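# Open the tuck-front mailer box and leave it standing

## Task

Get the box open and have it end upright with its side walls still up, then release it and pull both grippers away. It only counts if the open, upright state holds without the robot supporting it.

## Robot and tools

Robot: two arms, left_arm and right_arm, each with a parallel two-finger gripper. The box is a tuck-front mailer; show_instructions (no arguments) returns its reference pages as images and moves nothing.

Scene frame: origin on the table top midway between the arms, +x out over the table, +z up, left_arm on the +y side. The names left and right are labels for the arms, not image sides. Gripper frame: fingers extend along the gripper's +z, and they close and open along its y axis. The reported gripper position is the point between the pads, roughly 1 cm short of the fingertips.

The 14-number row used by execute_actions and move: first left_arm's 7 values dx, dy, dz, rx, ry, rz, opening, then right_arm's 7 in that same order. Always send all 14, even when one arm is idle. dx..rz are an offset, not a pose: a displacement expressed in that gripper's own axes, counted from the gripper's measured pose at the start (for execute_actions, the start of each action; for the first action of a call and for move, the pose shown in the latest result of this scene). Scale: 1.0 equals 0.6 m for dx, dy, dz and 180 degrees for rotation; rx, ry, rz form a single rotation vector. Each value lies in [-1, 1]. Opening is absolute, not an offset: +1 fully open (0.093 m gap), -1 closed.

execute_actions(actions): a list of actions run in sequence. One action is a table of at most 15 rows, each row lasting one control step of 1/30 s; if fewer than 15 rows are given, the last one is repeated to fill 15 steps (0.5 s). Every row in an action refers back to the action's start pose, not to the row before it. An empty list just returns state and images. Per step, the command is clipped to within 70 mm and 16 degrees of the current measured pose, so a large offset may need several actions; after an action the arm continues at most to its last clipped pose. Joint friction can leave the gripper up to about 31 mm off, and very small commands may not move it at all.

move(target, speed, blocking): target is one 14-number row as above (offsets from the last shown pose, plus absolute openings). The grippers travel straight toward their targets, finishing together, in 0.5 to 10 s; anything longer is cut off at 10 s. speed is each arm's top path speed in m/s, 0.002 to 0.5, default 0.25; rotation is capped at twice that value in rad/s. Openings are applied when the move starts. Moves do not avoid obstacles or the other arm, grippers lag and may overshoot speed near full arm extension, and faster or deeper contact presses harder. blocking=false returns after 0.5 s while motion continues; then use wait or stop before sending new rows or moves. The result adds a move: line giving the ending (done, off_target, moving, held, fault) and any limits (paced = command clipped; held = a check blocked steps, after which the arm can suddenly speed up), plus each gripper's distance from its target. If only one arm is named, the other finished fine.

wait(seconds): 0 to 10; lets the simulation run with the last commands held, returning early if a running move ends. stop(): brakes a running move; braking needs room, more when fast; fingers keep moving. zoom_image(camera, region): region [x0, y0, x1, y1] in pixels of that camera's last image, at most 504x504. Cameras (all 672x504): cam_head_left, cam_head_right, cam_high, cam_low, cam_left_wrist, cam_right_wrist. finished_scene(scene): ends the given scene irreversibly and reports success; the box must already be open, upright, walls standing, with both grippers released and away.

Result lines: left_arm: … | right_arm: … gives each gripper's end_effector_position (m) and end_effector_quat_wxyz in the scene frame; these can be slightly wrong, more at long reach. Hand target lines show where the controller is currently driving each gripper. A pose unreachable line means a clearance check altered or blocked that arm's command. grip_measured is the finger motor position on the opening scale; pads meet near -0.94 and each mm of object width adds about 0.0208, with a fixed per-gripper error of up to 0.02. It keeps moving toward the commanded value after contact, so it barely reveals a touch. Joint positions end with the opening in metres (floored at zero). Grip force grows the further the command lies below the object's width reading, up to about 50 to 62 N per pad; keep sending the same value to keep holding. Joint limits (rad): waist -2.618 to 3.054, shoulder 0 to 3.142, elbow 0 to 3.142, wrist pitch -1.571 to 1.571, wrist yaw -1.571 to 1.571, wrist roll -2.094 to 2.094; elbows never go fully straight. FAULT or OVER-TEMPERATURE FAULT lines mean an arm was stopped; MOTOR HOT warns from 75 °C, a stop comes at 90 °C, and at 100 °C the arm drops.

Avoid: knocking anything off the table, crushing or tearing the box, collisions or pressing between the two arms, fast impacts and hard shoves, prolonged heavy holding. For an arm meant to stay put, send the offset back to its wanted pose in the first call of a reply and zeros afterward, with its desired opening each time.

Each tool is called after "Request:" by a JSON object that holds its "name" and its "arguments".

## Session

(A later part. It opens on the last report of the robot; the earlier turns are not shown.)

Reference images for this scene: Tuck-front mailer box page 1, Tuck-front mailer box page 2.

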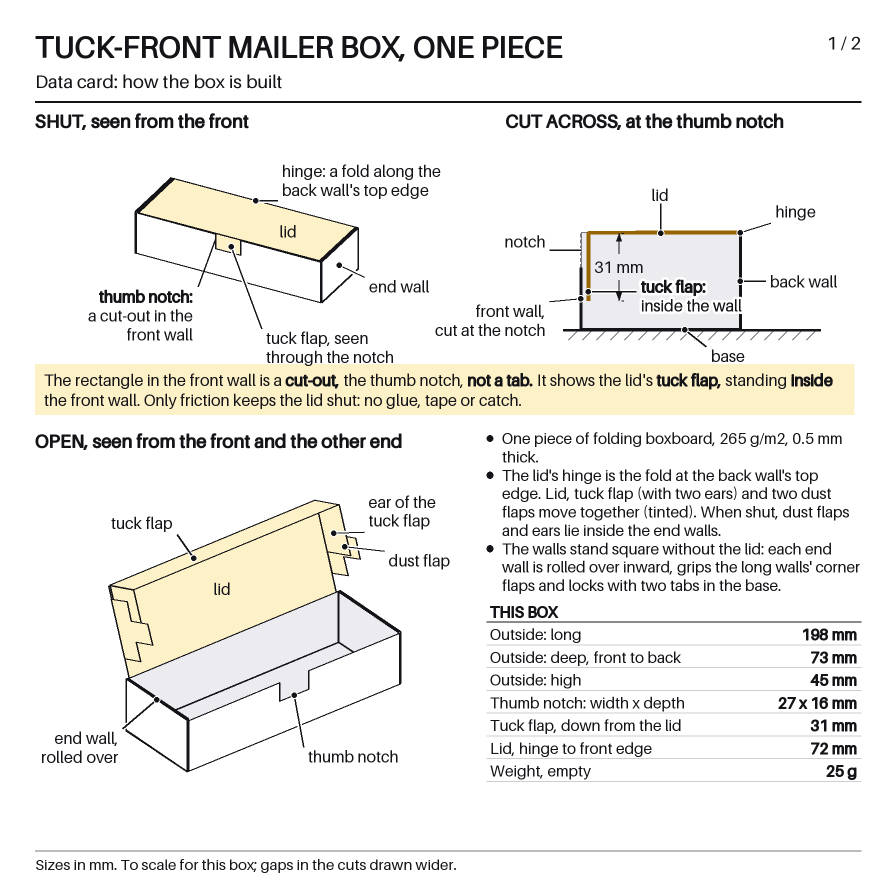

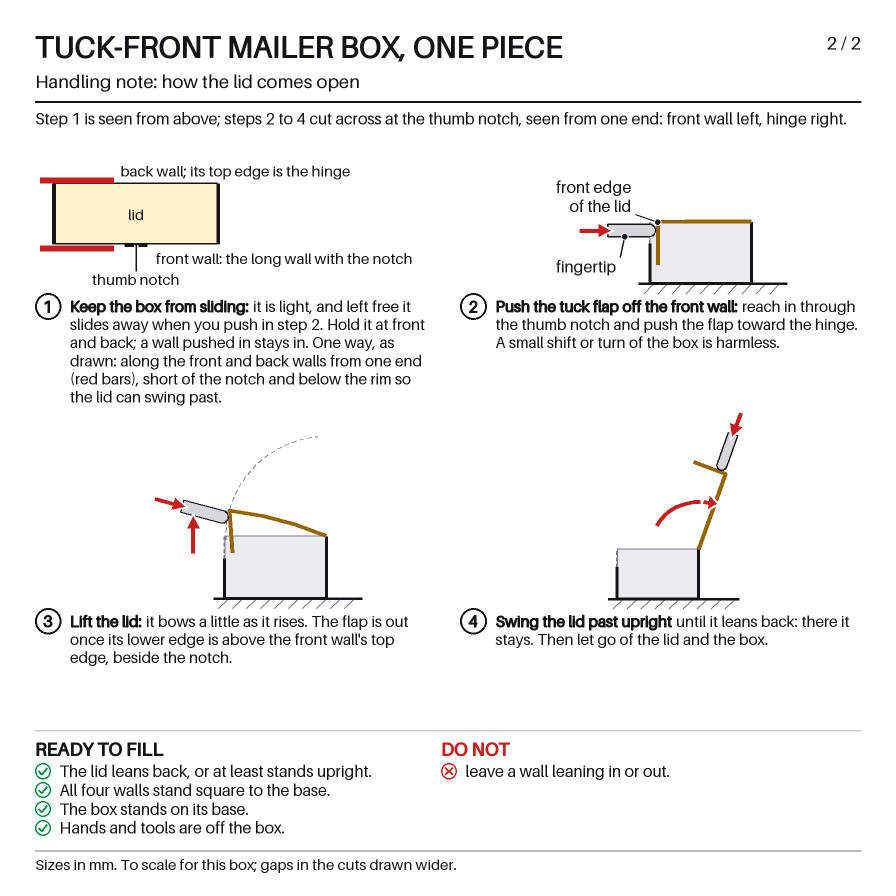

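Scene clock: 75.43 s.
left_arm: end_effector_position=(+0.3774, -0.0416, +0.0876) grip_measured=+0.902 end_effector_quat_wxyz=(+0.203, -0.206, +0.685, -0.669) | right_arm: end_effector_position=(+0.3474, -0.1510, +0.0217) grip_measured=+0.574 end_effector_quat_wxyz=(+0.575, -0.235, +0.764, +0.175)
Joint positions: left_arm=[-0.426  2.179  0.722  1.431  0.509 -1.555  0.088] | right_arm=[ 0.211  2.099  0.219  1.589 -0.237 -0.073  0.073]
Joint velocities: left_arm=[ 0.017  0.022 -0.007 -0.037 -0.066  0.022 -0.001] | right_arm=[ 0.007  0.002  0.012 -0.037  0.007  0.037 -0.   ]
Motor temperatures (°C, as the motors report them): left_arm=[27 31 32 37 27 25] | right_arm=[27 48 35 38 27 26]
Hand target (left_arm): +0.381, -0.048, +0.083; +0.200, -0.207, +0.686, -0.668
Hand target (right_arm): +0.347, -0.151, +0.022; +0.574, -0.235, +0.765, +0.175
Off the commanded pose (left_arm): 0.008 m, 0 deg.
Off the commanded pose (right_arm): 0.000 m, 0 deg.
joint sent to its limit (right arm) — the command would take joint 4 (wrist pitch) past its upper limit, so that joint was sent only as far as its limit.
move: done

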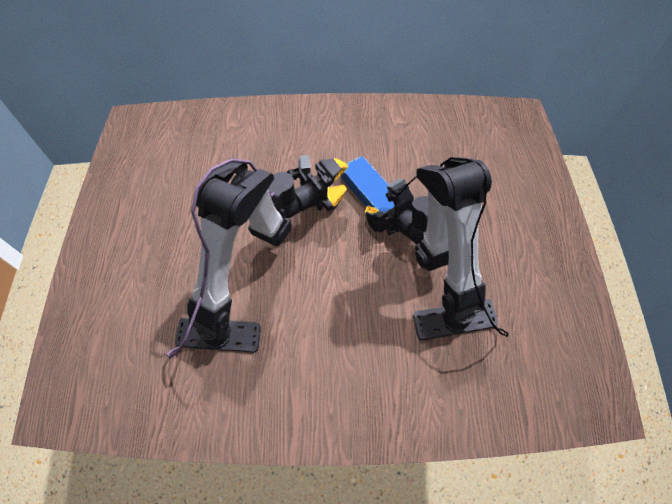

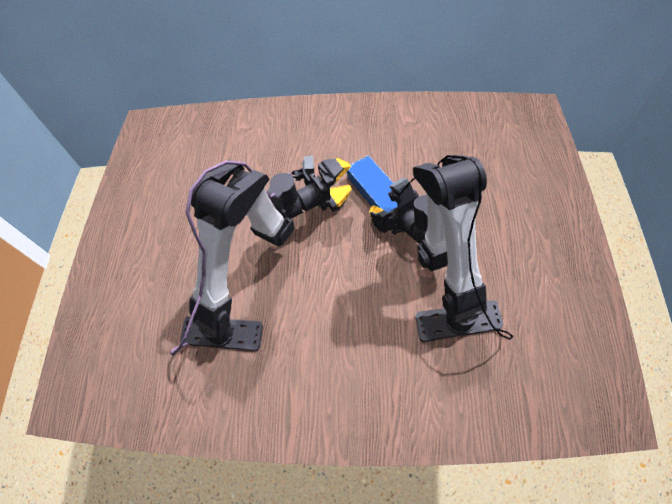

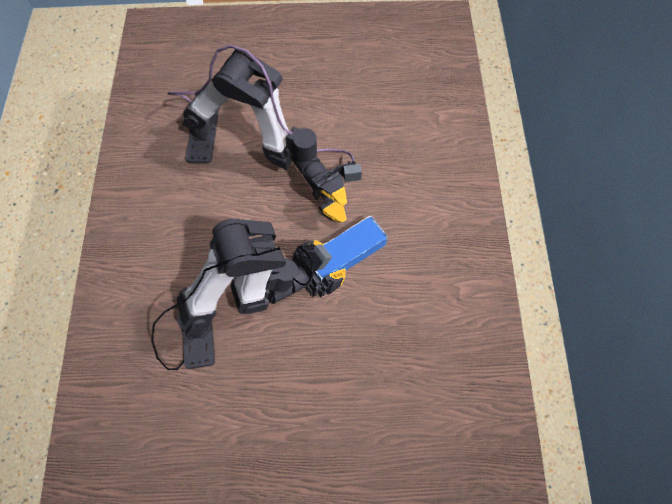

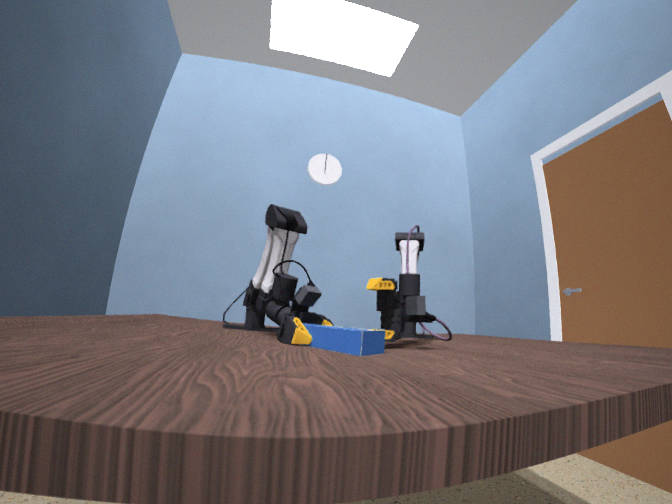

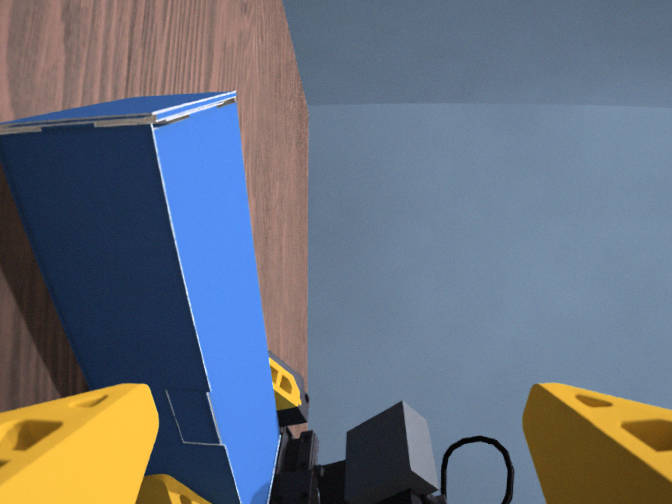

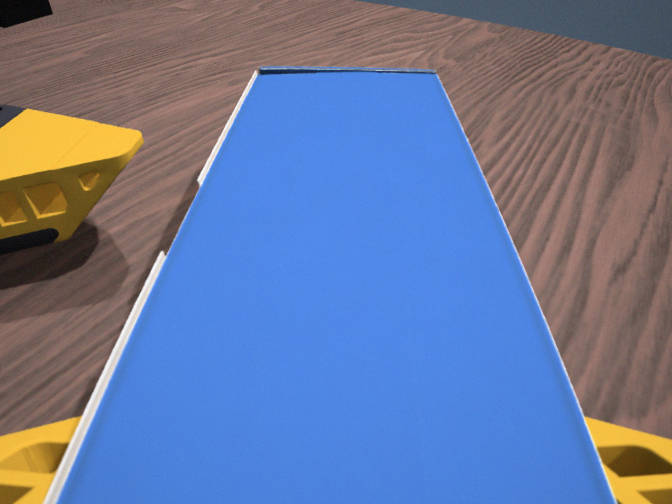

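Request:
{"name": "move", "arguments": {"target": [0.015,0.022,0.04,0,0,0,0.9,0,0,0,0,0,0,0.57], "speed": 0.025}}

Scene clock: 78.03 s.
left_arm: end_effector_position=(+0.3801, -0.0597, +0.0758) grip_measured=+0.902 end_effector_quat_wxyz=(+0.202, -0.208, +0.687, -0.667) | right_arm: end_effector_position=(+0.3474, -0.1510, +0.0217) grip_measured=+0.574 end_effector_quat_wxyz=(+0.575, -0.235, +0.764, +0.175)
Joint positions: left_arm=[-0.47   2.24   0.774  1.433  0.462 -1.555  0.088] | right_arm=[ 0.211  2.099  0.219  1.589 -0.237 -0.073  0.073]
Joint velocities: left_arm=[ 0.012  0.002 -0.007 -0.022 -0.037  0.051 -0.   ] | right_arm=[-0.002  0.002 -0.012 -0.022 -0.037  0.007  0.   ]
Motor temperatures (°C, as the motors report them): left_arm=[27 31 32 38 27 25] | right_arm=[27 48 35 39 27 26]
Hand target (left_arm): +0.383, -0.066, +0.074; +0.203, -0.205, +0.685, -0.669
Hand target (right_arm): +0.347, -0.151, +0.022; +0.574, -0.235, +0.765, +0.175
Off the commanded pose (left_arm): 0.007 m, 0 deg.
Off the commanded pose (right_arm): 0.000 m, 0 deg.
joint sent to its limit (right arm) — the command would take joint 4 (wrist pitch) past its upper limit, so that joint was sent only as far as its limit.
move: done

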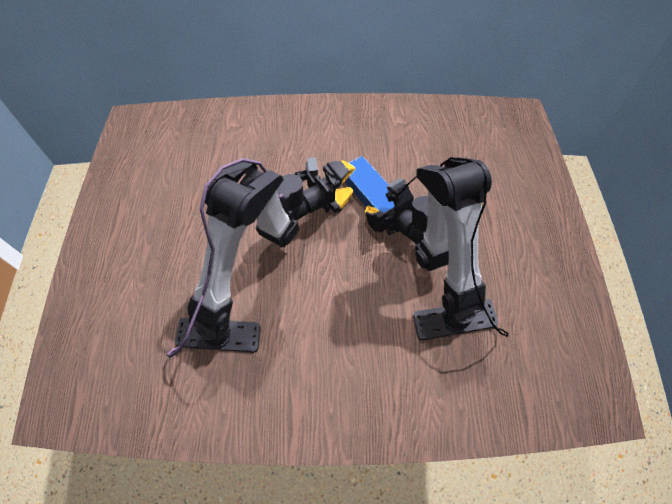

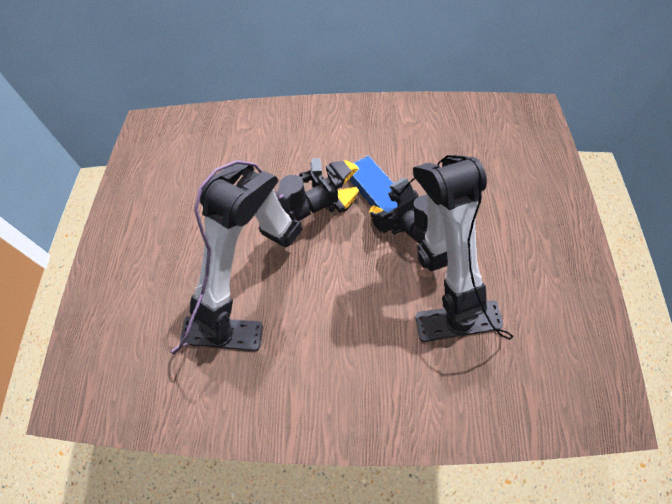

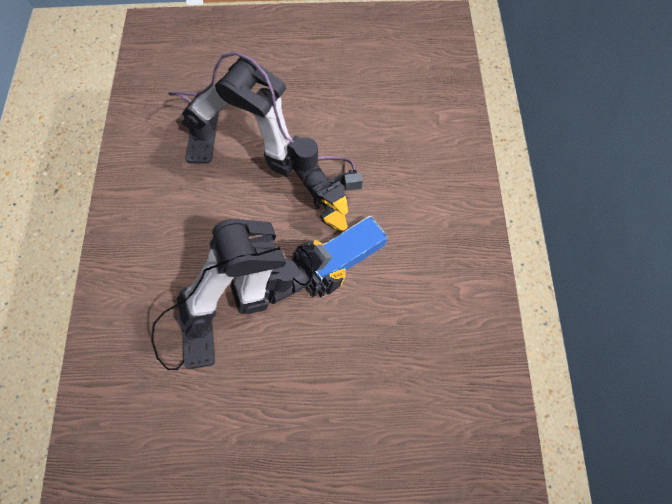

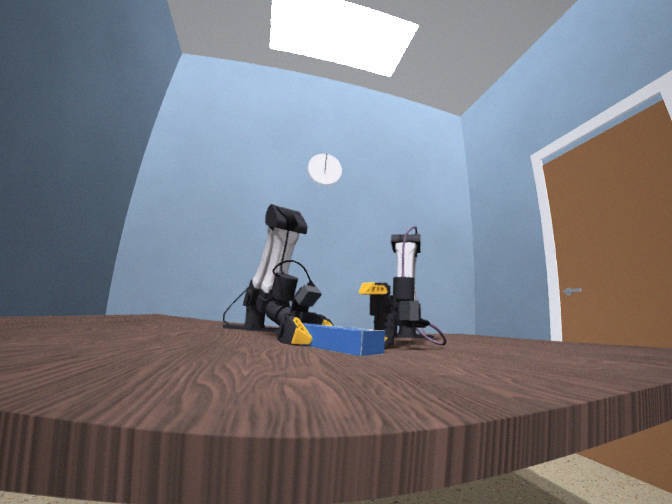

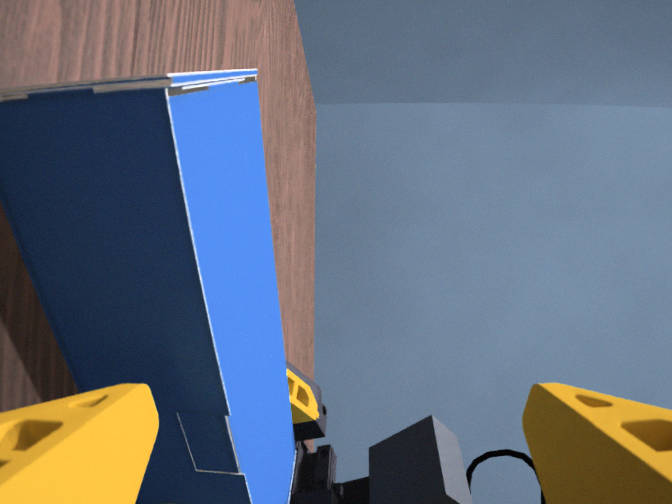

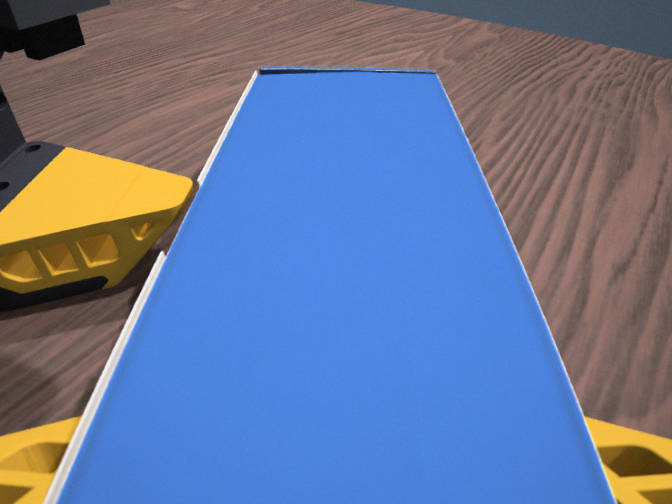

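Request:
{"name": "move", "arguments": {"target": [0.015,0,0.025,0,0,0,0.62,0,0,0,0,0,0,0.57], "speed": 0.02}}

Scene clock: 80.83 s.
left_arm: end_effector_position=(+0.3781, -0.0705, +0.0771) grip_measured=+0.622 end_effector_quat_wxyz=(+0.204, -0.208, +0.687, -0.666) | right_arm: end_effector_position=(+0.3474, -0.1510, +0.0217) grip_measured=+0.574 end_effector_quat_wxyz=(+0.575, -0.235, +0.764, +0.175)
Joint positions: left_arm=[-0.501  2.24   0.79   1.418  0.427 -1.555  0.075] | right_arm=[ 0.211  2.099  0.219  1.589 -0.237 -0.073  0.073]
Joint velocities: left_arm=[-0.007 -0.007  0.002 -0.007 -0.007  0.022  0.   ] | right_arm=[-0.012 -0.002 -0.007  0.022 -0.022  0.022  0.001]
Motor temperatures (°C, as the motors report them): left_arm=[27 31 32 38 27 25] | right_arm=[27 48 35 39 27 26]
Hand target (left_arm): +0.381, -0.077, +0.075; +0.202, -0.208, +0.687, -0.666
Hand target (right_arm): +0.347, -0.151, +0.022; +0.574, -0.235, +0.765, +0.175
Off the commanded pose (left_arm): 0.007 m, 0 deg.
Off the commanded pose (right_arm): 0.000 m, 0 deg.
joint sent to its limit (right arm) — the command would take joint 4 (wrist pitch) past its upper limit, so that joint was sent only as far as its limit.
move: done

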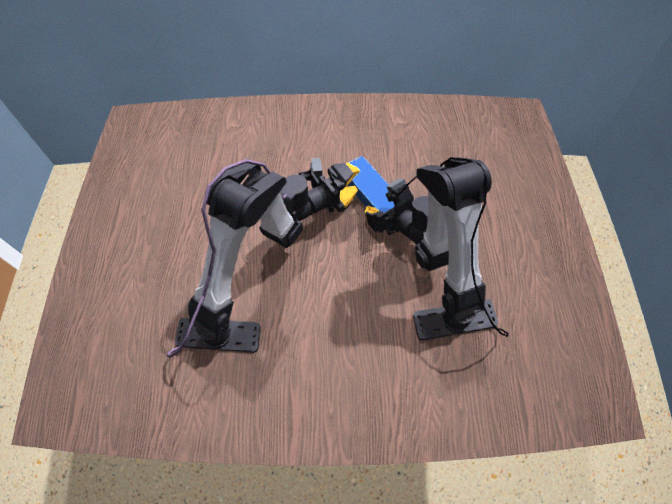

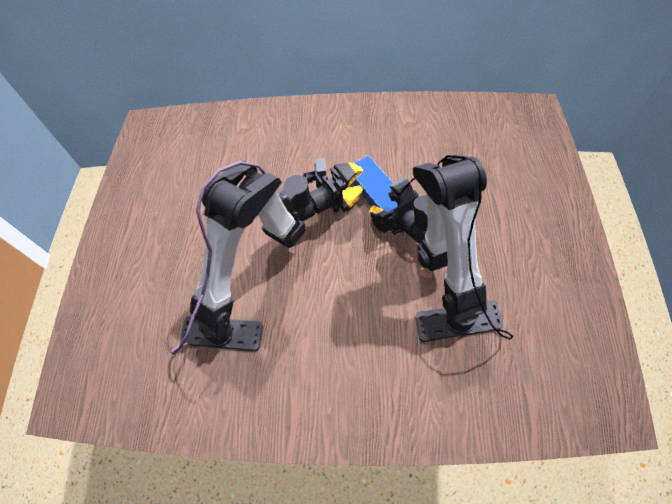

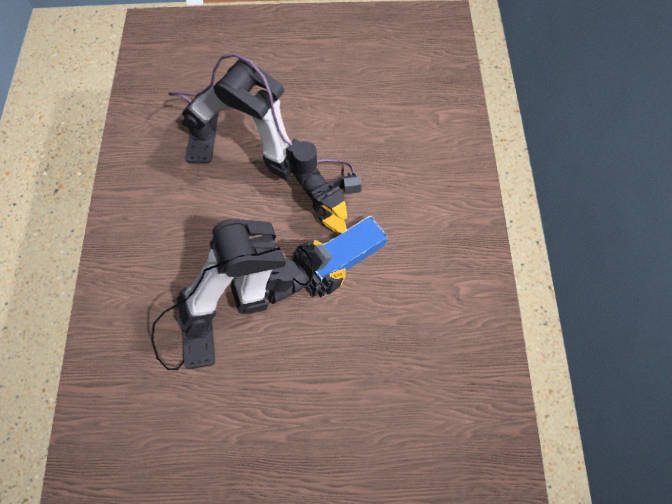

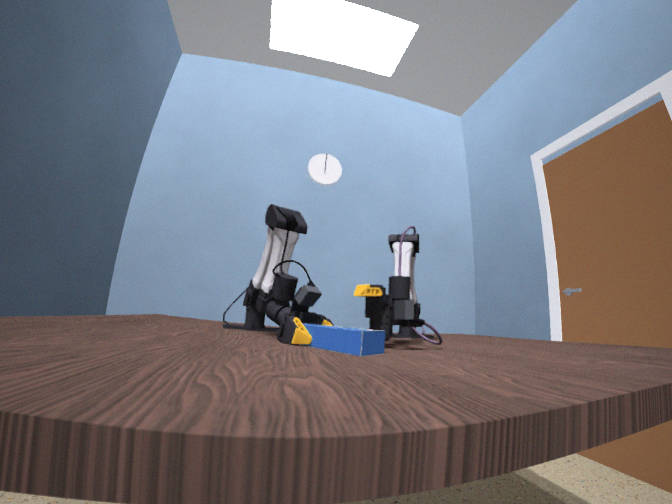

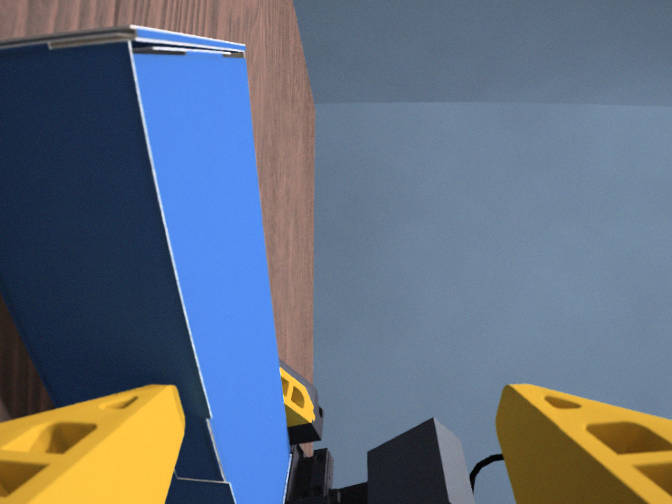

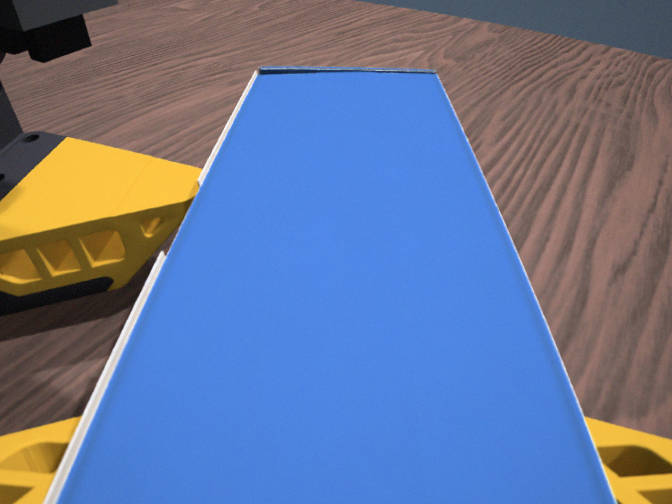

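Tip is at the far edge of the notch; shift toward near end ~12 mm.

Request:
{"name": "move", "arguments": {"target": [0.03,0,-0.005,0,0,0,0.55,0,0,0,0,0,0,0.57], "speed": 0.02}}

Scene clock: 83.33 s.
left_arm: end_effector_position=(+0.3684, -0.0783, +0.0761) grip_measured=+0.552 end_effector_quat_wxyz=(+0.205, -0.208, +0.686, -0.666) | right_arm: end_effector_position=(+0.3475, -0.1512, +0.0217) grip_measured=+0.574 end_effector_quat_wxyz=(+0.575, -0.235, +0.764, +0.174)
Joint positions: left_arm=[-0.536  2.24   0.773  1.438  0.391 -1.555  0.072] | right_arm=[ 0.211  2.099  0.219  1.589 -0.235 -0.073  0.073]
Joint velocities: left_arm=[-0.012 -0.012  0.002  0.022 -0.051 -0.037 -0.   ] | right_arm=[ 0.007 -0.012 -0.012  0.037 -0.022 -0.007  0.   ]
Motor temperatures (°C, as the motors report them): left_arm=[27 32 32 38 27 25] | right_arm=[27 48 34 39 27 26]
Hand target (left_arm): +0.362, -0.078, +0.077; +0.204, -0.208, +0.687, -0.666
Hand target (right_arm): +0.347, -0.151, +0.022; +0.574, -0.235, +0.765, +0.175
Off the commanded pose (left_arm): 0.007 m, 0 deg.
Off the commanded pose (right_arm): 0.000 m, 0 deg.
joint sent to its limit (right arm) — the command would take joint 4 (wrist pitch) past its upper limit, so that joint was sent only as far as its limit.
move: done

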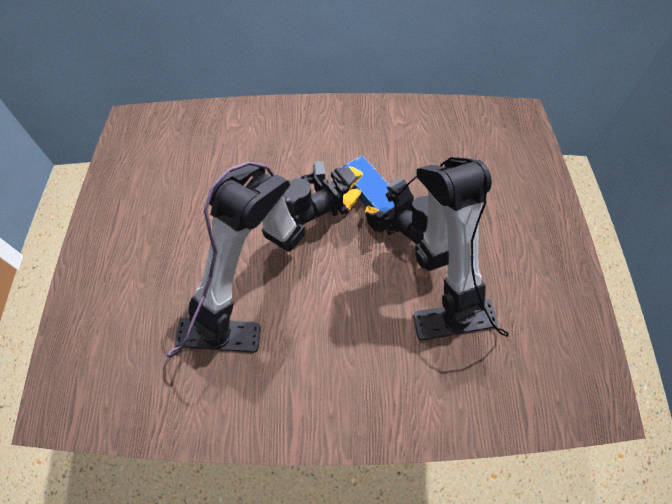

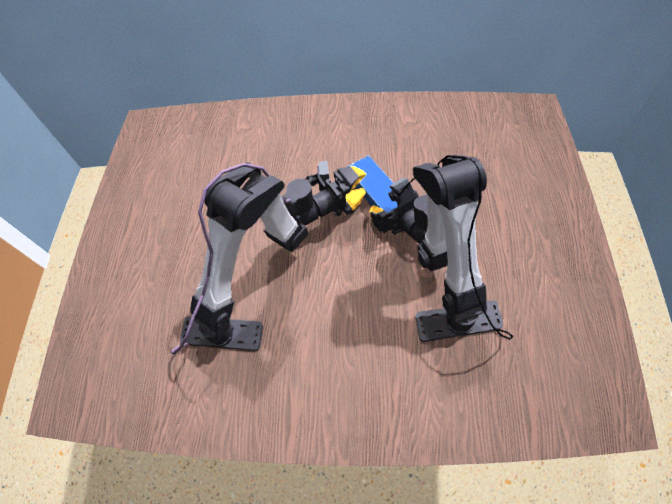

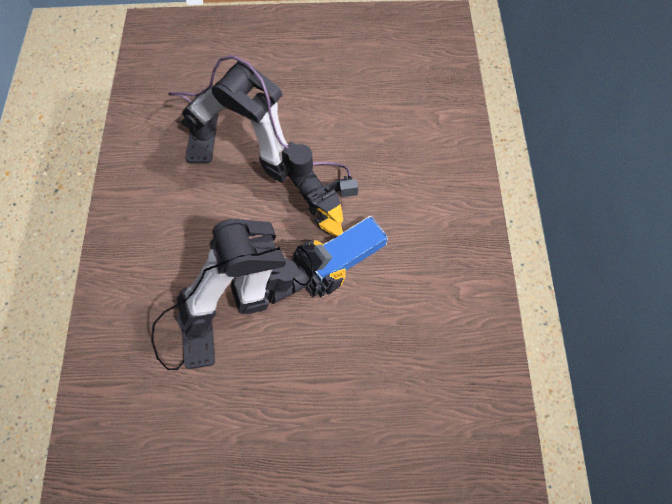

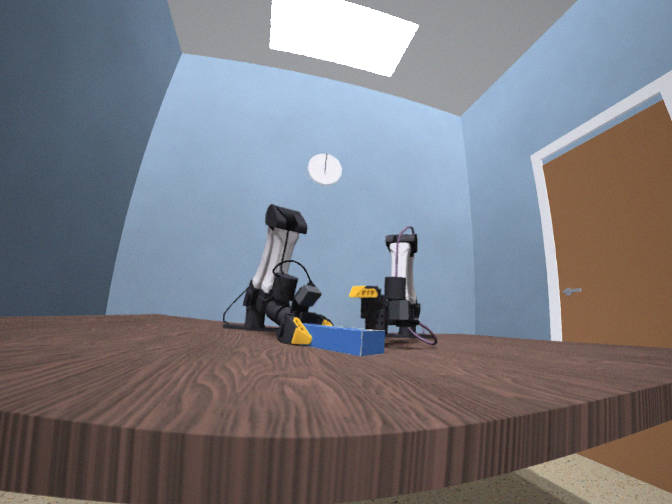

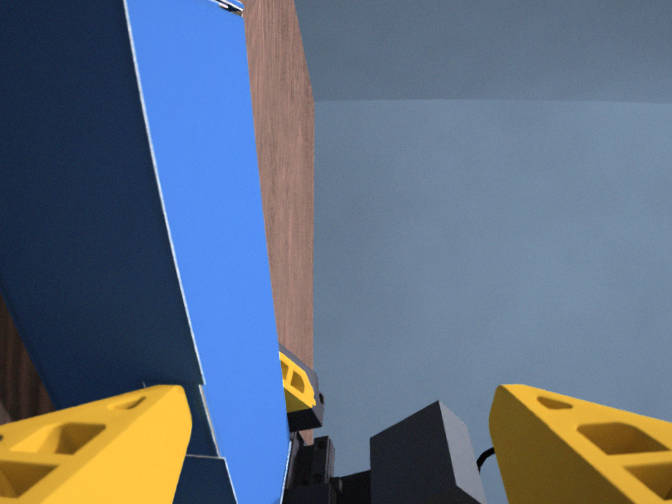

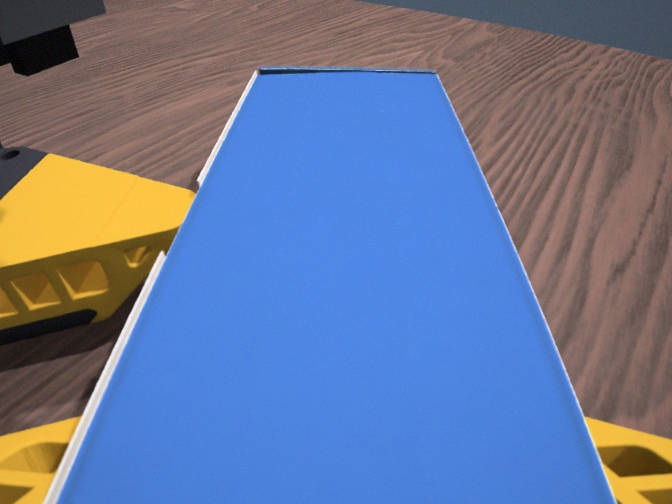

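In the notch. Press, then lift.

Request:
{"name": "move", "arguments": {"target": [0,0,0.03,0,0,0,0.55,0,0.01,0,-0.02,0,0,0.57], "speed": 0.02}}

Request:
{"name": "move", "arguments": {"target": [0,-0.08,0.02,0.03,0,0,0.55,0,0.01,0,-0.02,0,0,0.57], "speed": 0.02}}

Scene clock: 87.33 s.
left_arm: end_effector_position=(+0.3737, -0.0850, +0.0751) grip_measured=+0.552 end_effector_quat_wxyz=(+0.200, -0.211, +0.691, -0.662) | right_arm: end_effector_position=(+0.3490, -0.1557, +0.0220) grip_measured=+0.574 end_effector_quat_wxyz=(+0.575, -0.232, +0.765, +0.177)
Joint positions: left_arm=[-0.543  2.24   0.808  1.384  0.386 -1.555  0.072] | right_arm=[ 0.186  2.099  0.219  1.589 -0.261 -0.073  0.073]
Joint velocities: left_arm=[ 0.007 -0.012 -0.002  0.007 -0.037  0.022 -0.   ] | right_arm=[0.007 0.007 0.002 0.051 0.037 0.051 0.001]
Motor temperatures (°C, as the motors report them): left_arm=[27 33 32 39 27 25] | right_arm=[27 47 34 39 27 26]
Hand target (left_arm): +0.378, -0.093, +0.076; +0.205, -0.208, +0.686, -0.666
Hand target (right_arm): +0.344, -0.146, +0.022; +0.567, -0.252, +0.759, +0.198
Off the commanded pose (left_arm): 0.010 m, 1 deg.
Off the commanded pose (right_arm): 0.011 m, 4 deg.
move: off_target (right_arm)

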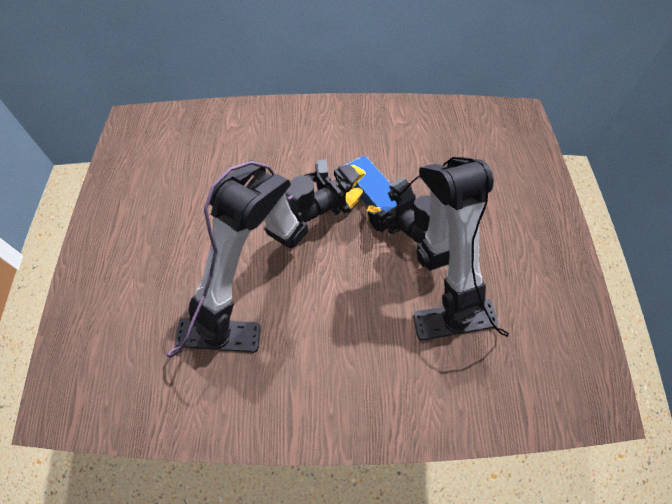

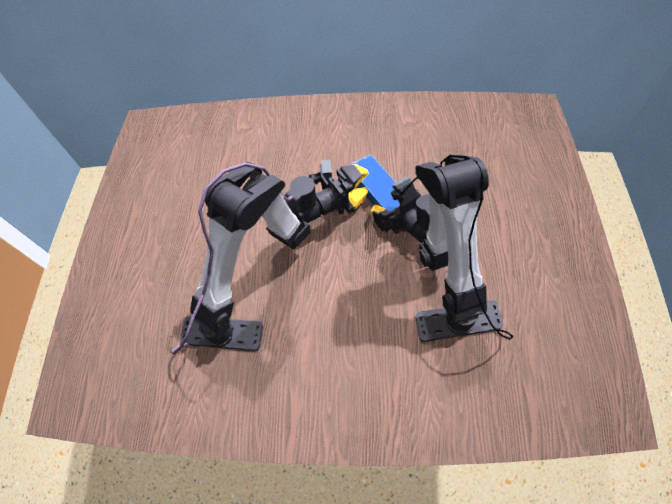

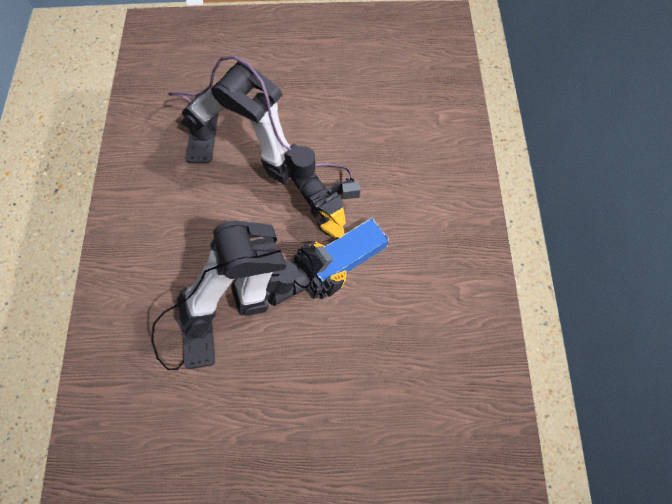

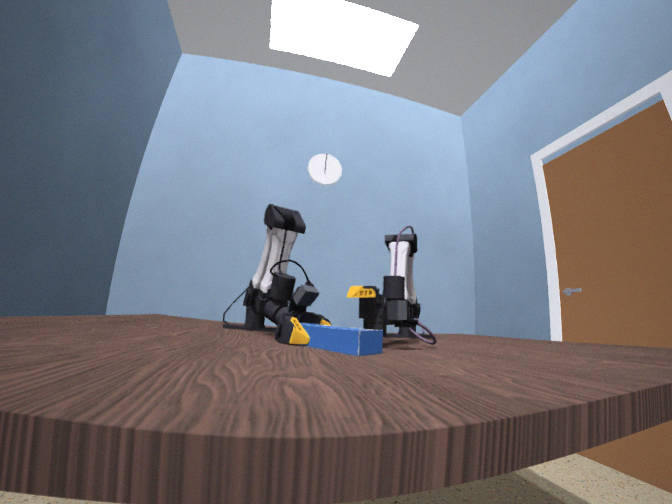

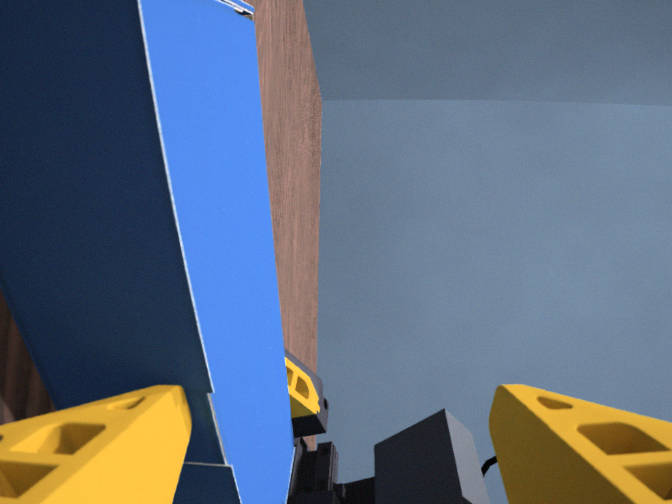

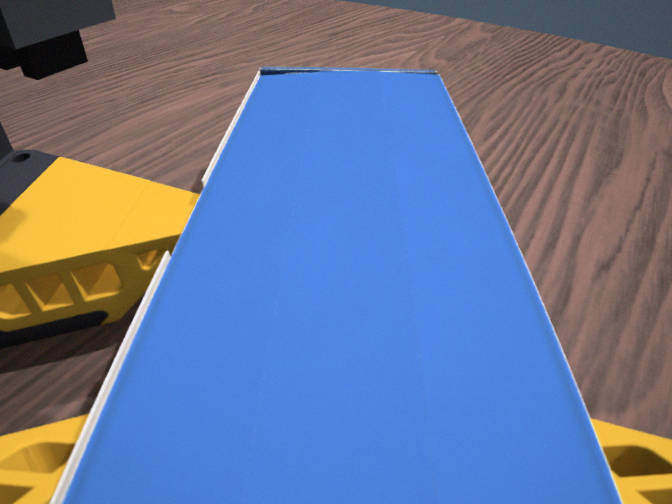

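Scene clock: 90.33 s.
left_arm: end_effector_position=(+0.3784, -0.0898, +0.1020) grip_measured=+0.552 end_effector_quat_wxyz=(+0.202, -0.212, +0.674, -0.678) | right_arm: end_effector_position=(+0.3460, -0.1531, +0.0229) grip_measured=+0.574 end_effector_quat_wxyz=(+0.571, -0.246, +0.758, +0.195)
Joint positions: left_arm=[-0.548  2.19   0.831  1.362  0.378 -1.586  0.072] | right_arm=[ 0.166  2.099  0.219  1.589 -0.327 -0.081  0.073]
Joint velocities: left_arm=[ 0.007 -0.007  0.002 -0.051  0.007  0.007  0.001] | right_arm=[-0.012  0.002  0.022 -0.037  0.007 -0.022 -0.002]
Motor temperatures (°C, as the motors report them): left_arm=[27 33 32 39 27 25] | right_arm=[27 47 34 39 27 26]
Hand target (left_arm): +0.380, -0.097, +0.122; +0.209, -0.201, +0.659, -0.694
Hand target (right_arm): +0.346, -0.151, +0.022; +0.567, -0.251, +0.759, +0.201
Off the commanded pose (left_arm): 0.022 m, 3 deg.
Off the commanded pose (right_arm): 0.003 m, 1 deg.
move: off_target (left_arm)

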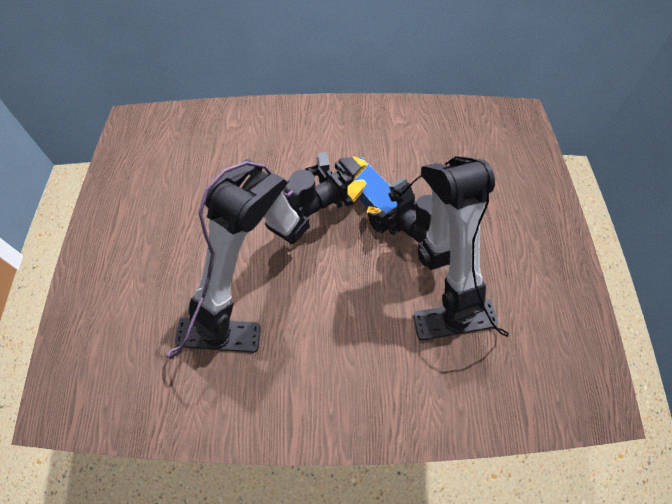

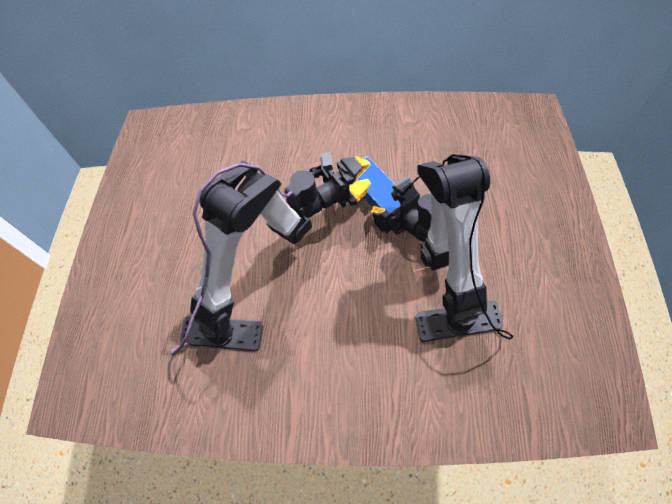

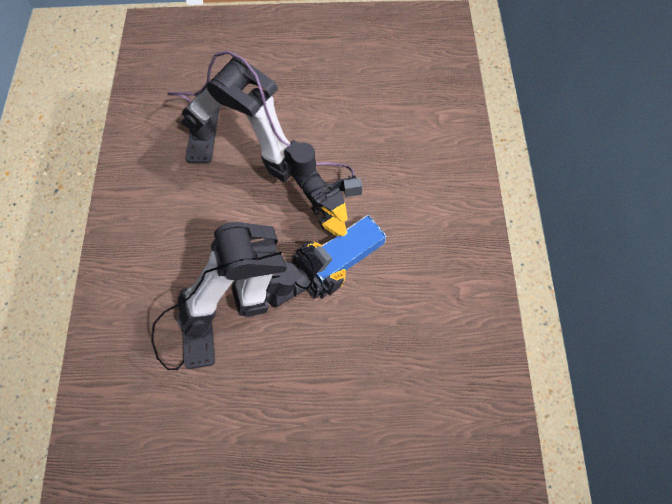

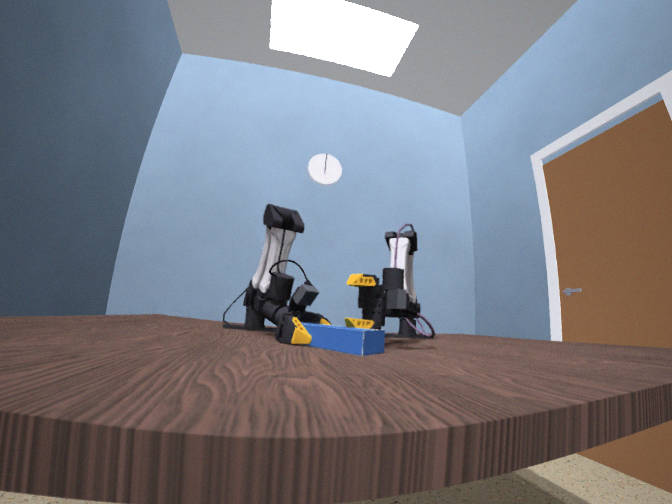

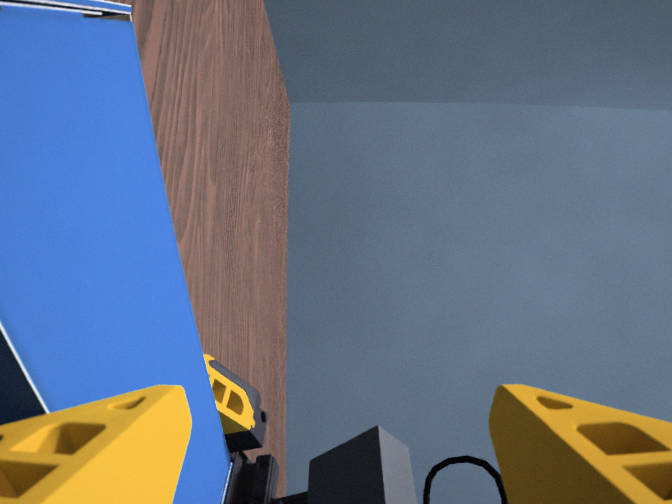

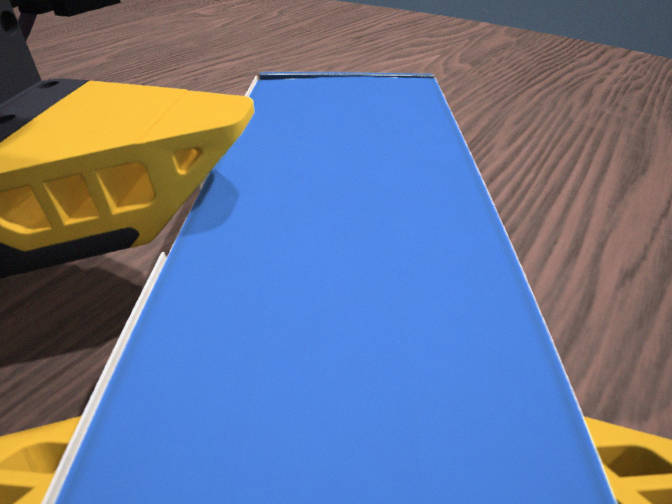

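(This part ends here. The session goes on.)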